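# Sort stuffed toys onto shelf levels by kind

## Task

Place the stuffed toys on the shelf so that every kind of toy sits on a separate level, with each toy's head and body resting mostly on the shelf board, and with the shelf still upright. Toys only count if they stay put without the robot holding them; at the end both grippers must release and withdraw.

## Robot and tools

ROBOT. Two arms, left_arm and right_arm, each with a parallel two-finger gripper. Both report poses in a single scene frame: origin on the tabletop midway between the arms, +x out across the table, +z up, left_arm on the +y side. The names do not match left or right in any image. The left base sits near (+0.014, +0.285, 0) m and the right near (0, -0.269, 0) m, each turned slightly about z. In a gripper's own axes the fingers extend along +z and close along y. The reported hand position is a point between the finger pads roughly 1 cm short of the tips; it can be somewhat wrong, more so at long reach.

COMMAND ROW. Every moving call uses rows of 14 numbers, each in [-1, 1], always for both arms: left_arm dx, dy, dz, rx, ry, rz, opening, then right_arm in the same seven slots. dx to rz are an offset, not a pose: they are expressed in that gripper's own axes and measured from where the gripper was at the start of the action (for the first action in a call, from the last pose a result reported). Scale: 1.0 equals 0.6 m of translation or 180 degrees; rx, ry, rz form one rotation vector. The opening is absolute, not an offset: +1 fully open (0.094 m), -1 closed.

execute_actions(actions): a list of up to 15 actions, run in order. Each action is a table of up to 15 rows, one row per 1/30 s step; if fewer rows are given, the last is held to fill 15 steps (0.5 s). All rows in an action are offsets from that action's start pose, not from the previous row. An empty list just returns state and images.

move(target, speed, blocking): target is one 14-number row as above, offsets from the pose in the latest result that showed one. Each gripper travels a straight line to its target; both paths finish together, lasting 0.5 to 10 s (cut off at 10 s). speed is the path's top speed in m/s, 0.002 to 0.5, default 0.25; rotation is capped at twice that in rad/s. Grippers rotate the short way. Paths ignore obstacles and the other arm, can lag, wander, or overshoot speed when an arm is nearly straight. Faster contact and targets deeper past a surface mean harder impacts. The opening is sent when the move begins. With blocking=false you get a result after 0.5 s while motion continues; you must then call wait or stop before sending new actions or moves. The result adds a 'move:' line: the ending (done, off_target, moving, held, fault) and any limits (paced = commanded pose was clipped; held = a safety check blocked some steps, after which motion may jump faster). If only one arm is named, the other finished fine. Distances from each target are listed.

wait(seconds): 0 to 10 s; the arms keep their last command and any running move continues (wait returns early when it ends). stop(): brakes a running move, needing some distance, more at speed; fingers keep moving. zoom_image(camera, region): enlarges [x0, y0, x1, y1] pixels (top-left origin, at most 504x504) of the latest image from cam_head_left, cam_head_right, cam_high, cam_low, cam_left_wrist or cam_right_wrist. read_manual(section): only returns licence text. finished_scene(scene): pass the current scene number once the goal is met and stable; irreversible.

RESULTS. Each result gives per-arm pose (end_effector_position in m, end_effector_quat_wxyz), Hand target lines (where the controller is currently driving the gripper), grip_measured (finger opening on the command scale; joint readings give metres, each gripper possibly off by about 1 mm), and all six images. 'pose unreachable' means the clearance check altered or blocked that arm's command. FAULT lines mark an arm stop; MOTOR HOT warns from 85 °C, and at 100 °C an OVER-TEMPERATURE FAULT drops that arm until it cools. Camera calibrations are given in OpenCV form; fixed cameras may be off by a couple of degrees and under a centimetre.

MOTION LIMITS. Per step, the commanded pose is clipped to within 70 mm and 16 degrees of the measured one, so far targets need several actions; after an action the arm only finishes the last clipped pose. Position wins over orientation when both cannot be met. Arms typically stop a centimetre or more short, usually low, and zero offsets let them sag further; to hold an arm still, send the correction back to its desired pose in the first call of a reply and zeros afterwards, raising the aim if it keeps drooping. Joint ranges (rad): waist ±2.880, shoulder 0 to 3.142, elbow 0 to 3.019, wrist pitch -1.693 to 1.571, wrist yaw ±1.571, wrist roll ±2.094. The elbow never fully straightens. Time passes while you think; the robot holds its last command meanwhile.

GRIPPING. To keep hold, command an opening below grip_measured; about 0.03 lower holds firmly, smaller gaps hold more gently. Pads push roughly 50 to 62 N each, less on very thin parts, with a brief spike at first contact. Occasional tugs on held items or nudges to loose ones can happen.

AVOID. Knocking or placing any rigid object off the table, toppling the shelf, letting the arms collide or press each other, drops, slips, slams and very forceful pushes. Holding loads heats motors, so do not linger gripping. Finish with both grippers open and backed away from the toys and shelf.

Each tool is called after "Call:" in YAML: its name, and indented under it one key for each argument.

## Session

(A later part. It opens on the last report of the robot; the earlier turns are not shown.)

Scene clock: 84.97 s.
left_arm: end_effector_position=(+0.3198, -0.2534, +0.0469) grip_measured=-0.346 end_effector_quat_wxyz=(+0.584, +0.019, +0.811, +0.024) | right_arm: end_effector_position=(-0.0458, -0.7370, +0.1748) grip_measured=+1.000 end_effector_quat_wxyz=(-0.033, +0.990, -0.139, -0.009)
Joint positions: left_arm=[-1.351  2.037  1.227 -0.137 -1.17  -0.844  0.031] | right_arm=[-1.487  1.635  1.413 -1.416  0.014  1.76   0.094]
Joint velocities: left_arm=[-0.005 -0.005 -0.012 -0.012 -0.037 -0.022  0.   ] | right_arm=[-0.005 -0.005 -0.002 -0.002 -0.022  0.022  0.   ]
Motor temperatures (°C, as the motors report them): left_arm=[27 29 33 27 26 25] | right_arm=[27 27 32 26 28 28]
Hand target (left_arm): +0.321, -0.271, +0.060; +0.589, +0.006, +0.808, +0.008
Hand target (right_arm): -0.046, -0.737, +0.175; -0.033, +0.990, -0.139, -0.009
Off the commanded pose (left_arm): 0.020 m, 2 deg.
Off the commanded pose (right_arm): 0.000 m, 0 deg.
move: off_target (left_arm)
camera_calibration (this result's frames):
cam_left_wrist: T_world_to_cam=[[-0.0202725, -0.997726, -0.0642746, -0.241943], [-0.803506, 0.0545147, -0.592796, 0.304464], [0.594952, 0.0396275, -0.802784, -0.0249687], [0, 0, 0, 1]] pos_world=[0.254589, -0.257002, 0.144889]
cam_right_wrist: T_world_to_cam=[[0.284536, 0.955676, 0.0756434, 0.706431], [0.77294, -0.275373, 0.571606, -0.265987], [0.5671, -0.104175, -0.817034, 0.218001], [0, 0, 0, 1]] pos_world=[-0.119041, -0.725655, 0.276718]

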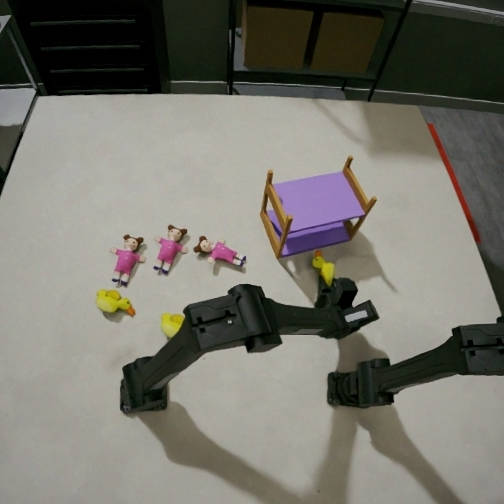

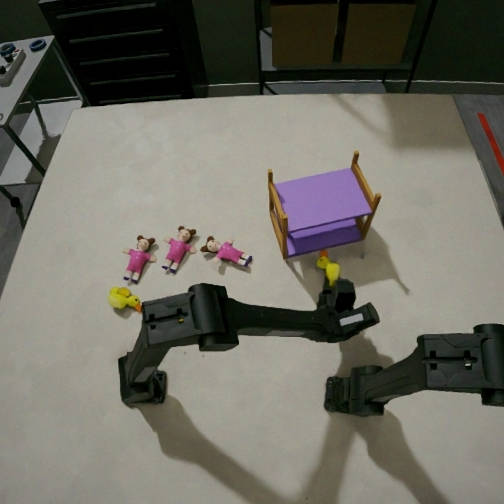

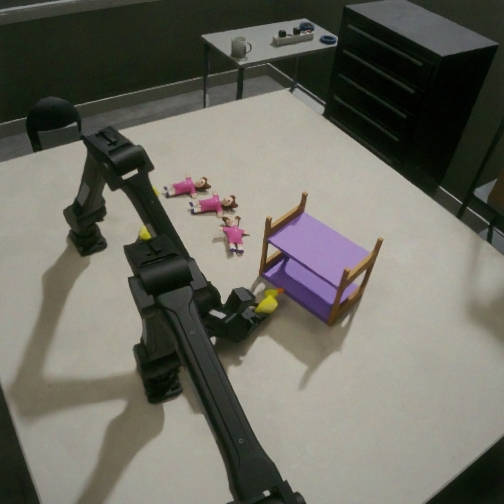

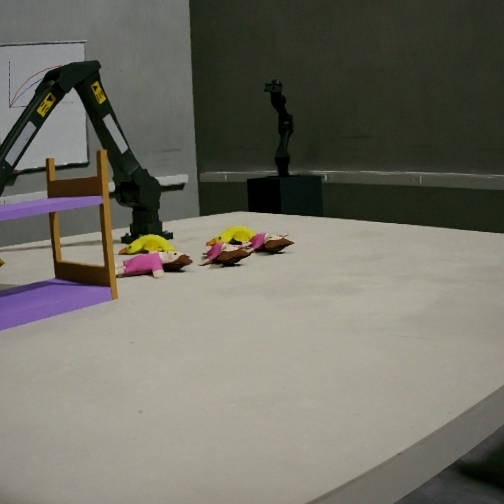

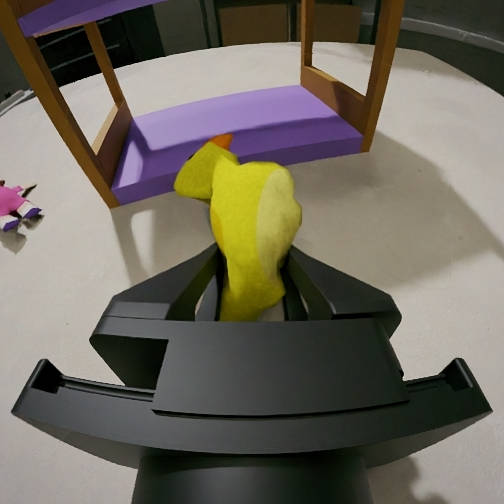

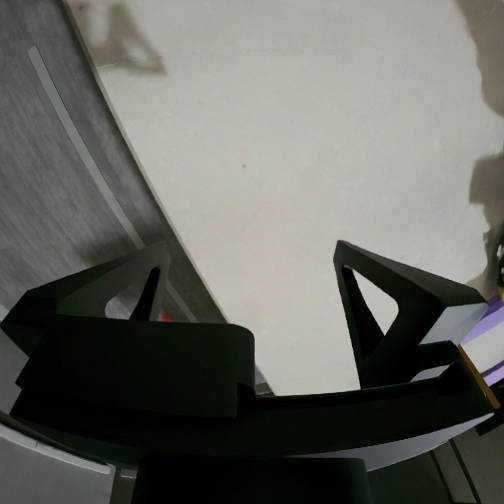

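Call:
move:
  target: [-0.145,-0.083,0.217,0,-0.055,0.02,-0.35,0,0,0,0,0,0,1]
  speed: 0.1

Call:
zoom_image:
  camera: "cam_high"
  region: [220,180,400,360]

Scene clock: 92.03 s.
left_arm: end_effector_position=(+0.4617, -0.2892, +0.0684) grip_measured=-0.346 end_effector_quat_wxyz=(+0.638, +0.061, +0.765, +0.059) | right_arm: end_effector_position=(-0.0458, -0.7370, +0.1748) grip_measured=+1.000 end_effector_quat_wxyz=(-0.033, +0.990, -0.139, -0.009)
Joint positions: left_arm=[-1.159  2.201  1.422  0.374 -1.099 -0.193  0.031] | right_arm=[-1.487  1.635  1.413 -1.416  0.014  1.76   0.094]
Joint velocities: left_arm=[-0.005 -0.005 -0.002 -0.012 -0.066  0.066 -0.001] | right_arm=[-0.005 -0.005 -0.007 -0.032 -0.037 -0.007  0.   ]
Motor temperatures (°C, as the motors report them): left_arm=[27 29 33 27 26 25] | right_arm=[27 27 32 26 28 28]
Hand target (left_arm): +0.470, -0.304, +0.085; +0.650, +0.045, +0.757, +0.041
Hand target (right_arm): -0.046, -0.737, +0.175; -0.033, +0.990, -0.139, -0.009
Off the commanded pose (left_arm): 0.025 m, 3 deg.
Off the commanded pose (right_arm): 0.000 m, 0 deg.
move: off_target (left_arm)
camera_calibration (this result's frames):
cam_left_wrist: T_world_to_cam=[[-0.0337929, -0.984165, -0.174006, -0.255728], [-0.710001, 0.146174, -0.688863, 0.423135], [0.703389, 0.100265, -0.703698, -0.130013], [0, 0, 0, 1]] pos_world=[0.383234, -0.300494, 0.155494]
cam_right_wrist: T_world_to_cam=[[0.284536, 0.955676, 0.0756434, 0.706431], [0.77294, -0.275373, 0.571606, -0.265987], [0.5671, -0.104175, -0.817034, 0.218001], [0, 0, 0, 1]] pos_world=[-0.119041, -0.725655, 0.276718]

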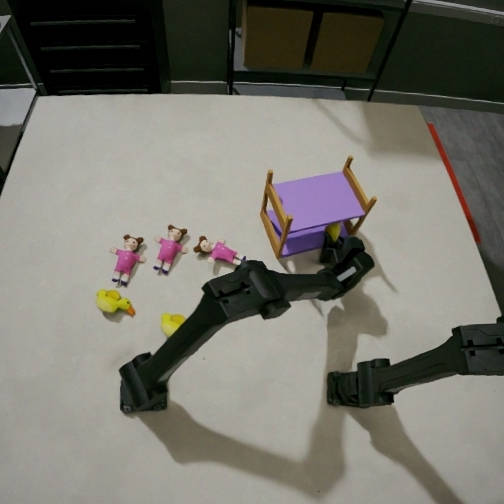

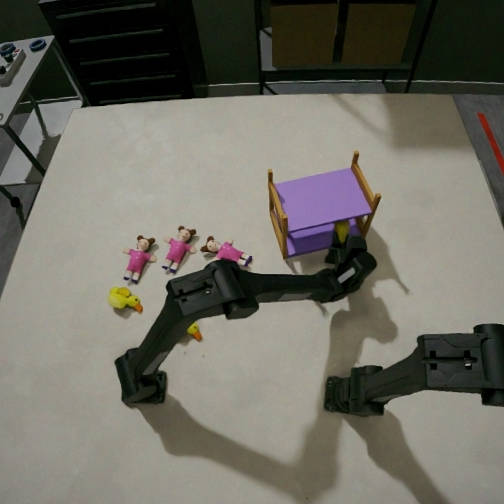

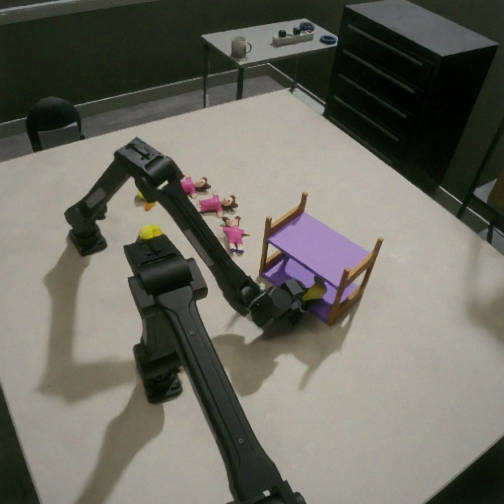

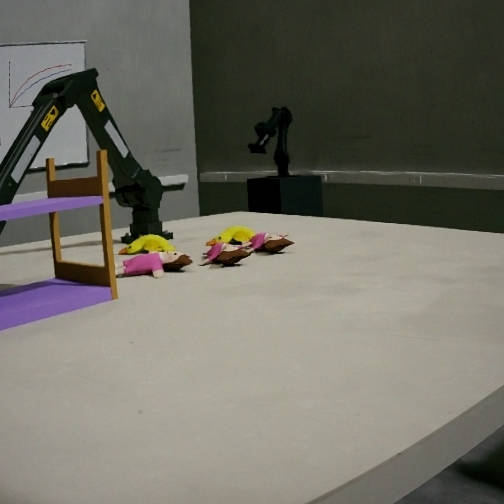

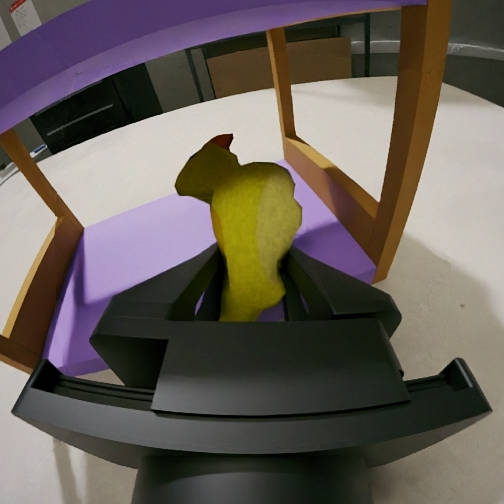

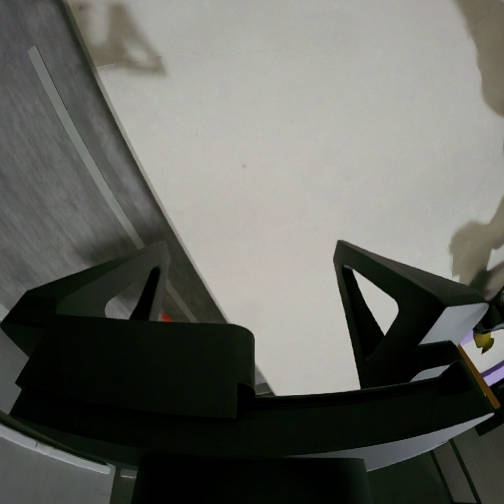

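Region (220, 180, 400, 360) of cam_high's 504x504 image, scaled by 2.800, with more detail than that image has.

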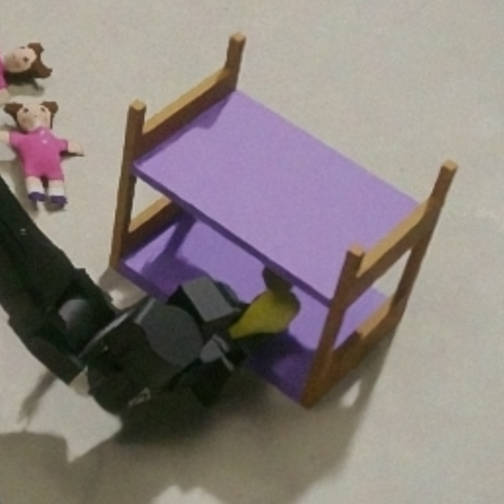

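Call:
move:
  target: [-0.017,-0.005,0.108,-0.04,0,-0.065,-0.35,0,0,0,0,0,0,1]
  speed: 0.06

Call:
zoom_image:
  camera: "cam_high"
  region: [220,180,400,360]

Scene clock: 99.00 s.
left_arm: end_effector_position=(+0.5135, -0.2865, +0.0616) grip_measured=-0.347 end_effector_quat_wxyz=(+0.641, -0.043, +0.765, +0.047) | right_arm: end_effector_position=(-0.0458, -0.7370, +0.1748) grip_measured=+1.000 end_effector_quat_wxyz=(-0.033, +0.990, -0.139, -0.009)
Joint positions: left_arm=[-1.099  2.288  1.581  0.265 -1.152 -0.391  0.031] | right_arm=[-1.487  1.635  1.413 -1.416  0.014  1.76   0.094]
Joint velocities: left_arm=[-0.005 -0.024 -0.007 -0.022 -0.066 -0.066 -0.   ] | right_arm=[-0.005 -0.005 -0.012  0.012 -0.022 -0.022  0.   ]
Motor temperatures (°C, as the motors report them): left_arm=[27 30 33 27 26 25] | right_arm=[27 27 32 26 28 28]
Hand target (left_arm): +0.527, -0.292, +0.067; +0.644, -0.057, +0.762, +0.041
Hand target (right_arm): -0.046, -0.737, +0.175; -0.033, +0.990, -0.139, -0.009
Off the commanded pose (left_arm): 0.016 m, 2 deg.
Off the commanded pose (right_arm): 0.000 m, 0 deg.
move: off_target (left_arm)
camera_calibration (this result's frames):
cam_left_wrist: T_world_to_cam=[[0.108902, -0.993791, -0.0227997, -0.337931], [-0.705016, -0.0610475, -0.706559, 0.393992], [0.70078, 0.0930198, -0.707287, -0.172053], [0, 0, 0, 1]] pos_world=[0.435143, -0.295776, 0.148983]
cam_right_wrist: T_world_to_cam=[[0.284536, 0.955676, 0.0756434, 0.706431], [0.77294, -0.275373, 0.571606, -0.265987], [0.5671, -0.104175, -0.817034, 0.218001], [0, 0, 0, 1]] pos_world=[-0.119041, -0.725655, 0.276718]

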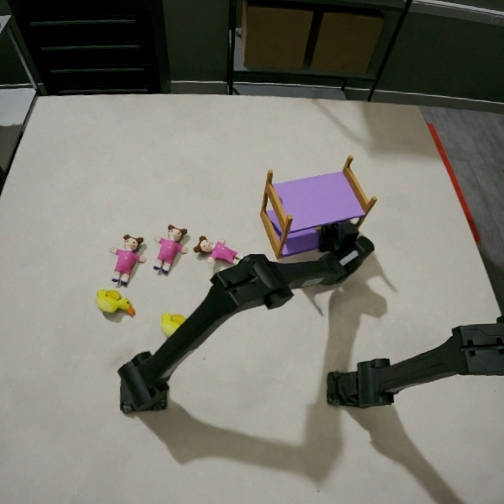

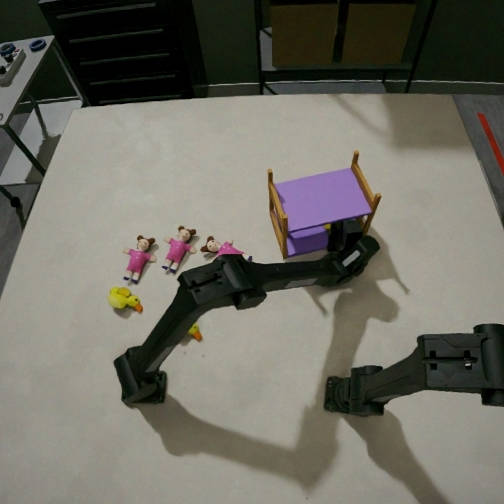

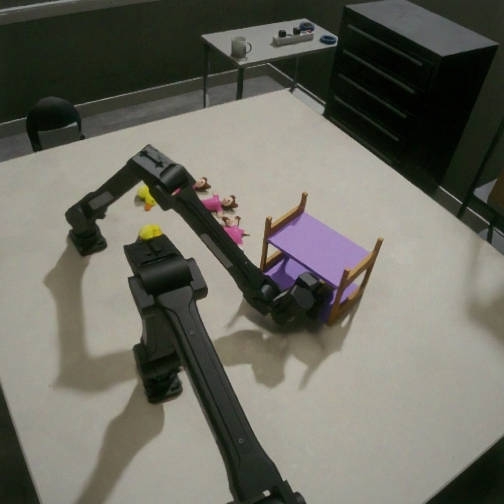

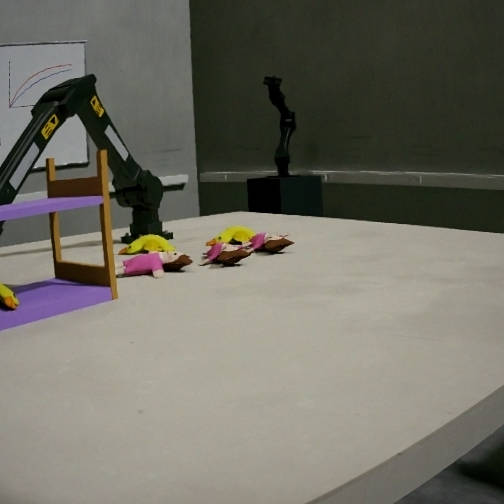

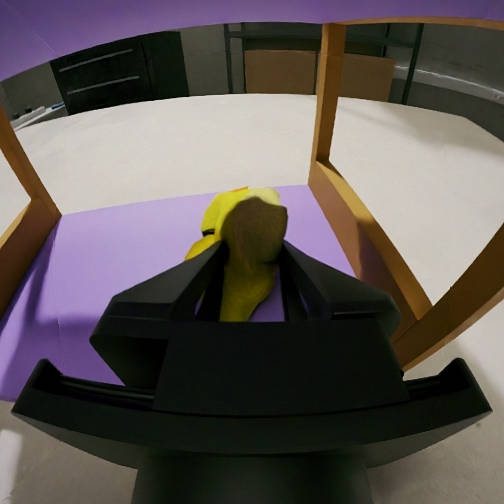

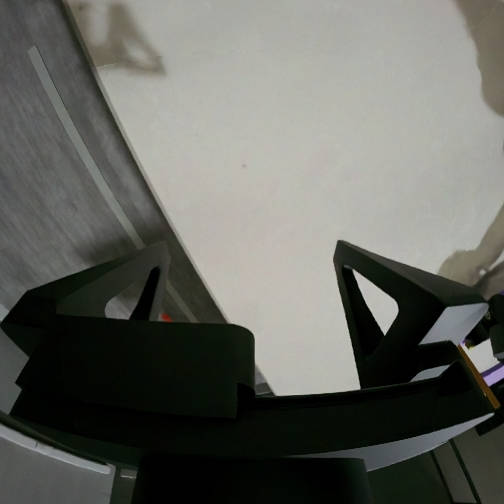

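Region (220, 180, 400, 360) of cam_high's 504x504 image, scaled by 2.800, with more detail than that image has.

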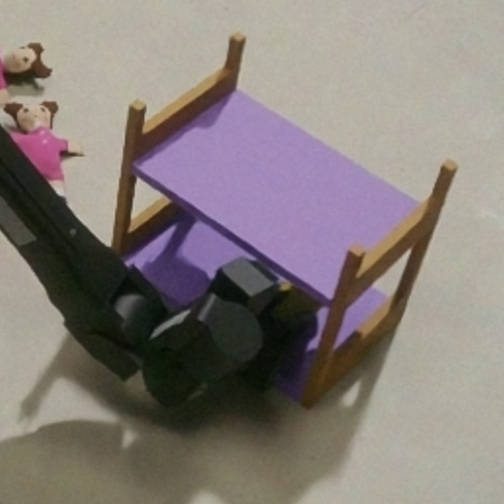

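Call:
move:
  target: [0.01,0.005,0,0,0,0,0.15,0,0,0,0,0,0,1]
  speed: 0.05

Call:
move:
  target: [0,0,-0.22,0,0,0,0.15,0,0,0,0,0,0,1]
  speed: 0.1

Scene clock: 103.33 s.
left_arm: end_effector_position=(+0.5133, -0.2862, +0.0610) grip_measured=+0.147 end_effector_quat_wxyz=(+0.641, -0.044, +0.765, +0.046) | right_arm: end_effector_position=(-0.0458, -0.7370, +0.1748) grip_measured=+1.000 end_effector_quat_wxyz=(-0.033, +0.990, -0.139, -0.009)
Joint positions: left_arm=[-1.099  2.288  1.58   0.265 -1.152 -0.395  0.054] | right_arm=[-1.487  1.635  1.413 -1.416  0.014  1.76   0.094]
Joint velocities: left_arm=[-0.005 -0.005 -0.017 -0.007  0.007 -0.051 -0.   ] | right_arm=[-0.024 -0.005 -0.017 -0.022 -0.022  0.007  0.   ]
Motor temperatures (°C, as the motors report them): left_arm=[27 30 34 27 26 25] | right_arm=[27 27 32 26 28 28]
Hand target (left_arm): +0.512, -0.284, +0.056; +0.641, -0.043, +0.765, +0.046
Hand target (right_arm): -0.046, -0.737, +0.175; -0.033, +0.990, -0.139, -0.009
Off the commanded pose (left_arm): 0.006 m, 0 deg.
Off the commanded pose (right_arm): 0.000 m, 0 deg.
move: done
camera_calibration (this result's frames):
cam_left_wrist: T_world_to_cam=[[0.109619, -0.993764, -0.0204246, -0.33808], [-0.705256, -0.063282, -0.706123, 0.392922], [0.700427, 0.0918092, -0.707795, -0.172492], [0, 0, 0, 1]] pos_world=[0.434989, -0.29527, 0.148457]
cam_right_wrist: T_world_to_cam=[[0.284536, 0.955676, 0.0756434, 0.706431], [0.77294, -0.275373, 0.571606, -0.265987], [0.5671, -0.104175, -0.817034, 0.218001], [0, 0, 0, 1]] pos_world=[-0.119041, -0.725655, 0.276718]

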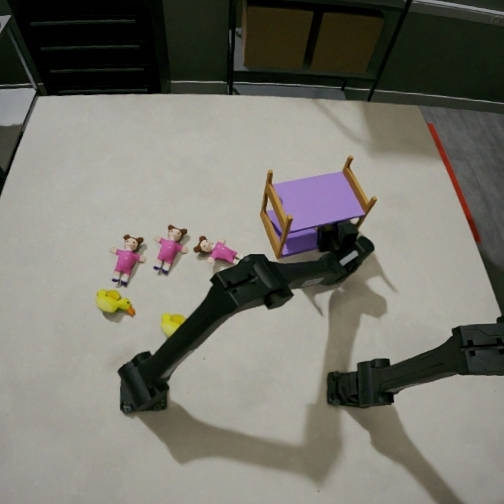

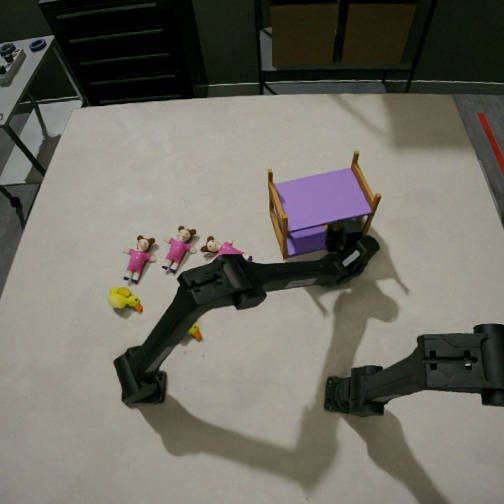

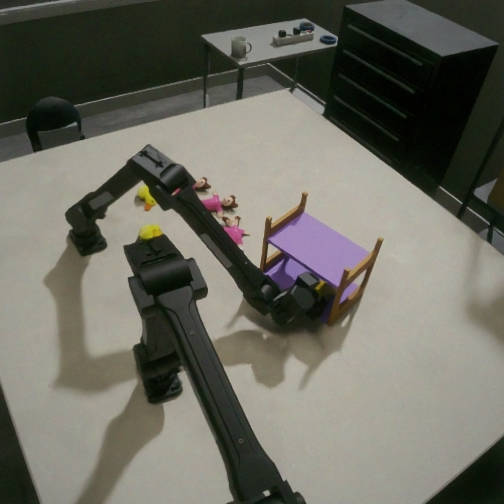

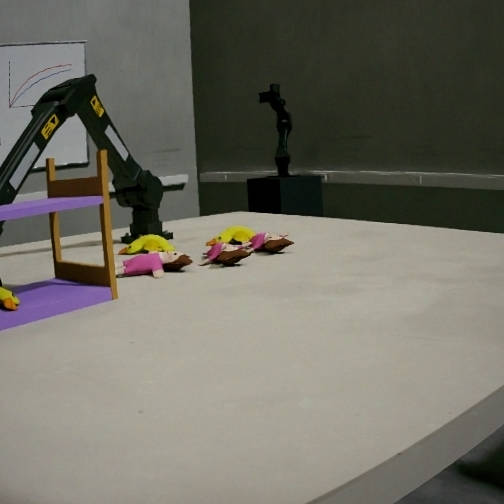

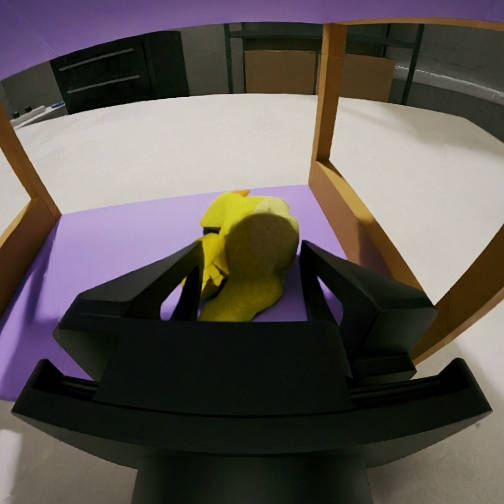

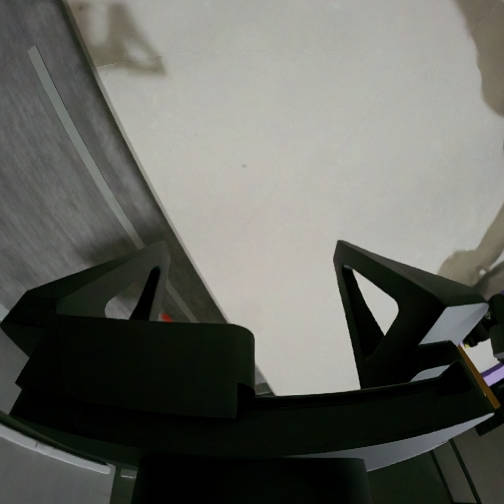

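Scene clock: 105.10 s.
left_arm: end_effector_position=(+0.3816, -0.3020, +0.0597) grip_measured=+0.147 end_effector_quat_wxyz=(+0.637, -0.027, +0.768, +0.057) | right_arm: end_effector_position=(-0.0458, -0.7370, +0.1748) grip_measured=+1.000 end_effector_quat_wxyz=(-0.033, +0.990, -0.139, -0.009)
Joint positions: left_arm=[-1.292  2.204  1.478 -0.039 -1.306 -0.693  0.054] | right_arm=[-1.487  1.635  1.413 -1.416  0.014  1.76   0.094]
Joint velocities: left_arm=[-0.005  0.005  0.012 -0.027 -0.007 -0.051  0.   ] | right_arm=[ 0.005 -0.005  0.012  0.017  0.007 -0.022  0.   ]
Motor temperatures (°C, as the motors report them): left_arm=[27 30 33 27 26 25] | right_arm=[27 27 32 26 28 28]
Hand target (left_arm): +0.384, -0.302, +0.084; +0.641, -0.043, +0.765, +0.045
Hand target (right_arm): -0.046, -0.737, +0.175; -0.033, +0.990, -0.139, -0.009
Off the commanded pose (left_arm): 0.025 m, 2 deg.
Off the commanded pose (right_arm): 0.000 m, 0 deg.
move: off_target (left_arm)
camera_calibration (this result's frames):
cam_left_wrist: T_world_to_cam=[[0.0990522, -0.993298, -0.0595648, -0.332855], [-0.713987, -0.0292495, -0.699548, 0.311269], [0.693117, 0.11182, -0.712099, -0.0706451], [0, 0, 0, 1]] pos_world=[0.304177, -0.31362, 0.147615]
cam_right_wrist: T_world_to_cam=[[0.284536, 0.955676, 0.0756434, 0.706431], [0.77294, -0.275373, 0.571606, -0.265987], [0.5671, -0.104175, -0.817034, 0.218001], [0, 0, 0, 1]] pos_world=[-0.119041, -0.725655, 0.276718]

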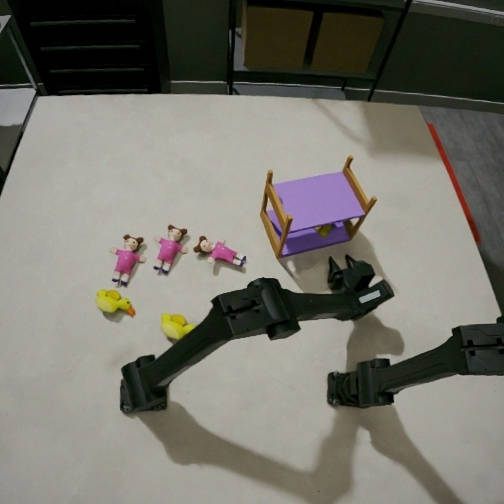

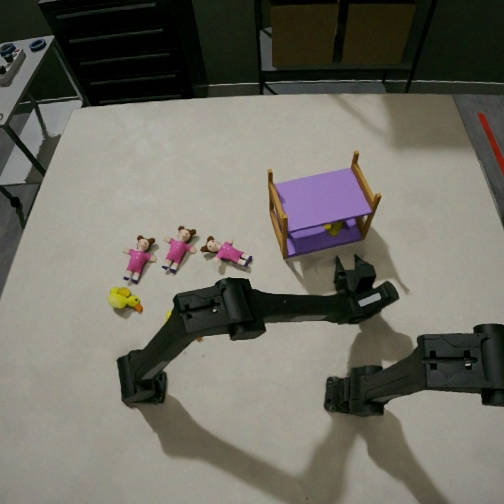

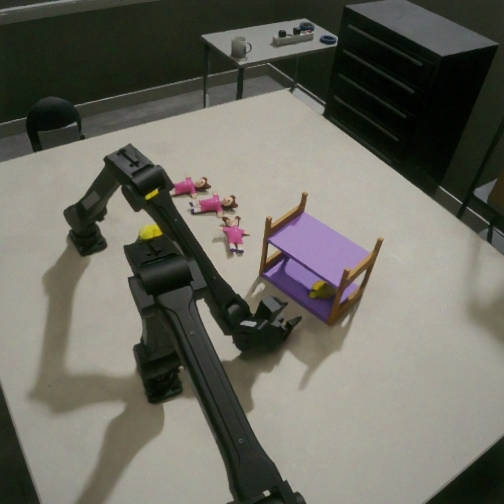

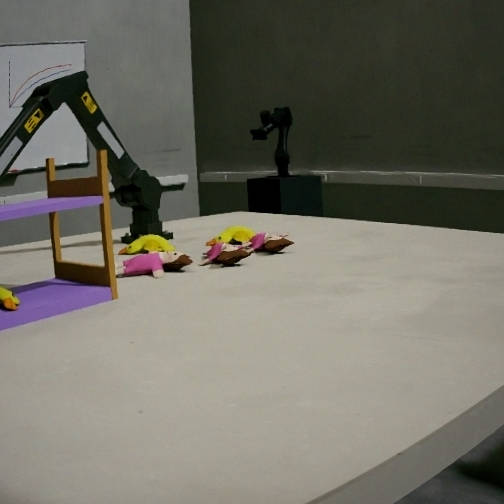

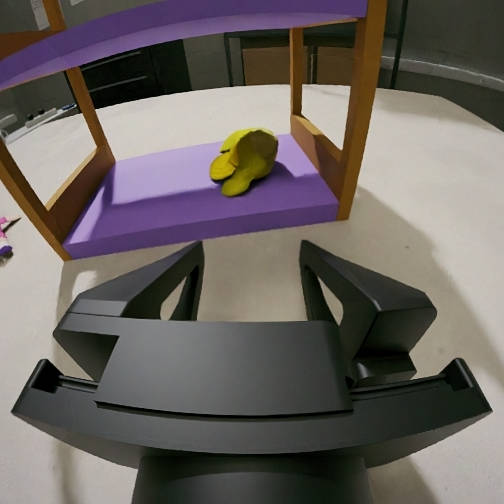

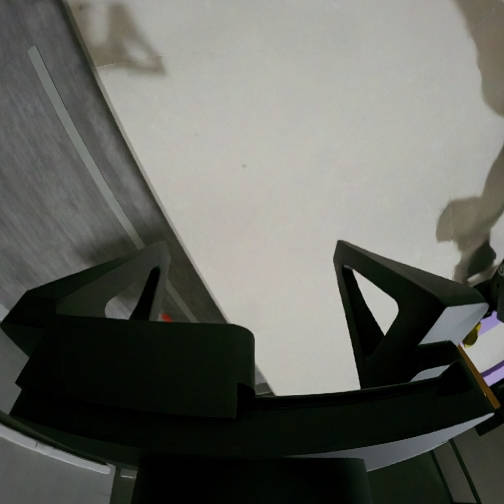

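Call:
move:
  target: [-0.04,0.88,-0.213,0.558,0.137,0.346,1,0,0,0,0,0,0,1]
  speed: 0.3

Scene clock: 114.93 s.
left_arm: end_effector_position=(+0.1867, +0.2063, +0.1187) grip_measured=+1.000 end_effector_quat_wxyz=(+0.160, +0.781, +0.549, -0.252) | right_arm: end_effector_position=(-0.0458, -0.7370, +0.1748) grip_measured=+1.000 end_effector_quat_wxyz=(-0.033, +0.990, -0.139, -0.009)
Joint positions: left_arm=[ 0.021  1.029  0.599 -1.434  0.538  2.058  0.094] | right_arm=[-1.487  1.635  1.413 -1.416  0.014  1.76   0.094]
Joint velocities: left_arm=[-0.005 -0.015 -0.002 -0.002 -0.007 -0.007 -0.001] | right_arm=[-0.015 -0.024 -0.007 -0.007  0.051 -0.066  0.   ]
Motor temperatures (°C, as the motors report them): left_arm=[27 30 33 27 26 25] | right_arm=[27 27 32 26 28 28]
Hand target (left_arm): +0.202, +0.208, +0.133; +0.169, +0.785, +0.545, -0.241
Hand target (right_arm): -0.046, -0.737, +0.175; -0.033, +0.990, -0.139, -0.009
Off the commanded pose (left_arm): 0.021 m, 2 deg.
Off the commanded pose (right_arm): 0.000 m, 0 deg.
move: off_target (left_arm)
camera_calibration (this result's frames):
cam_left_wrist: T_world_to_cam=[[-0.93198, 0.36101, 0.032945, 0.0969591], [0.361351, 0.932417, 0.00486112, -0.254475], [-0.0289636, 0.0164352, -0.999445, 0.238273], [0, 0, 0, 1]] pos_world=[0.18922, 0.198357, 0.236184]
cam_right_wrist: T_world_to_cam=[[0.284536, 0.955676, 0.0756434, 0.706431], [0.77294, -0.275373, 0.571606, -0.265987], [0.5671, -0.104175, -0.817034, 0.218001], [0, 0, 0, 1]] pos_world=[-0.119041, -0.725655, 0.276718]

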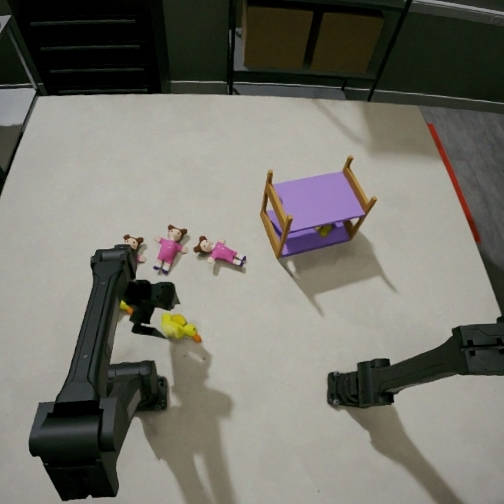

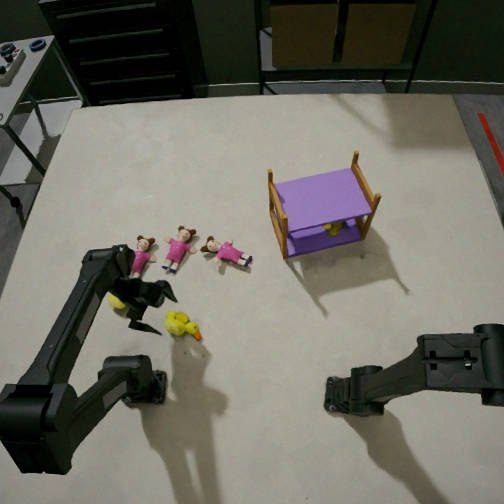

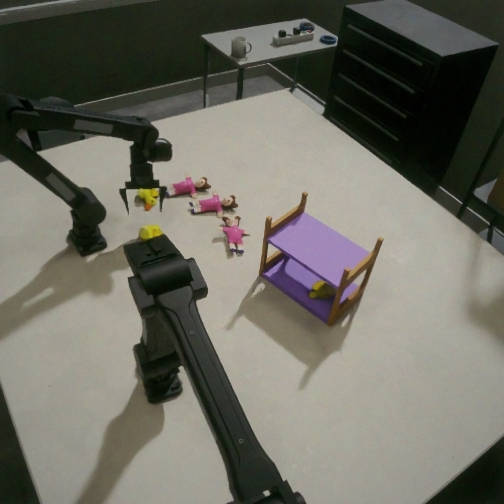

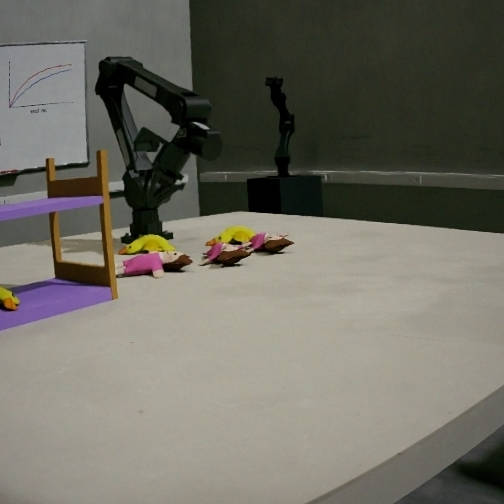

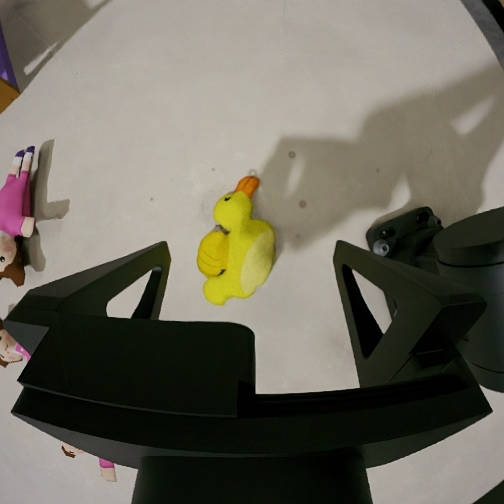

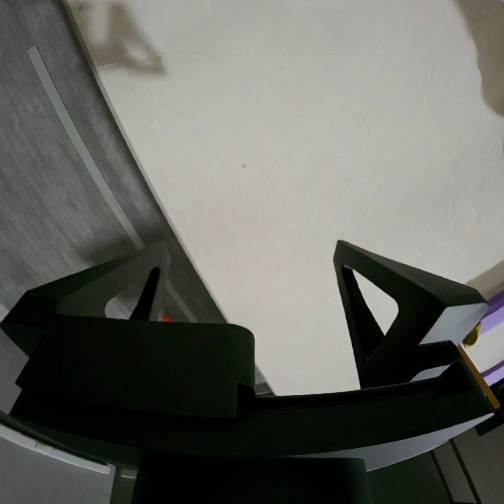

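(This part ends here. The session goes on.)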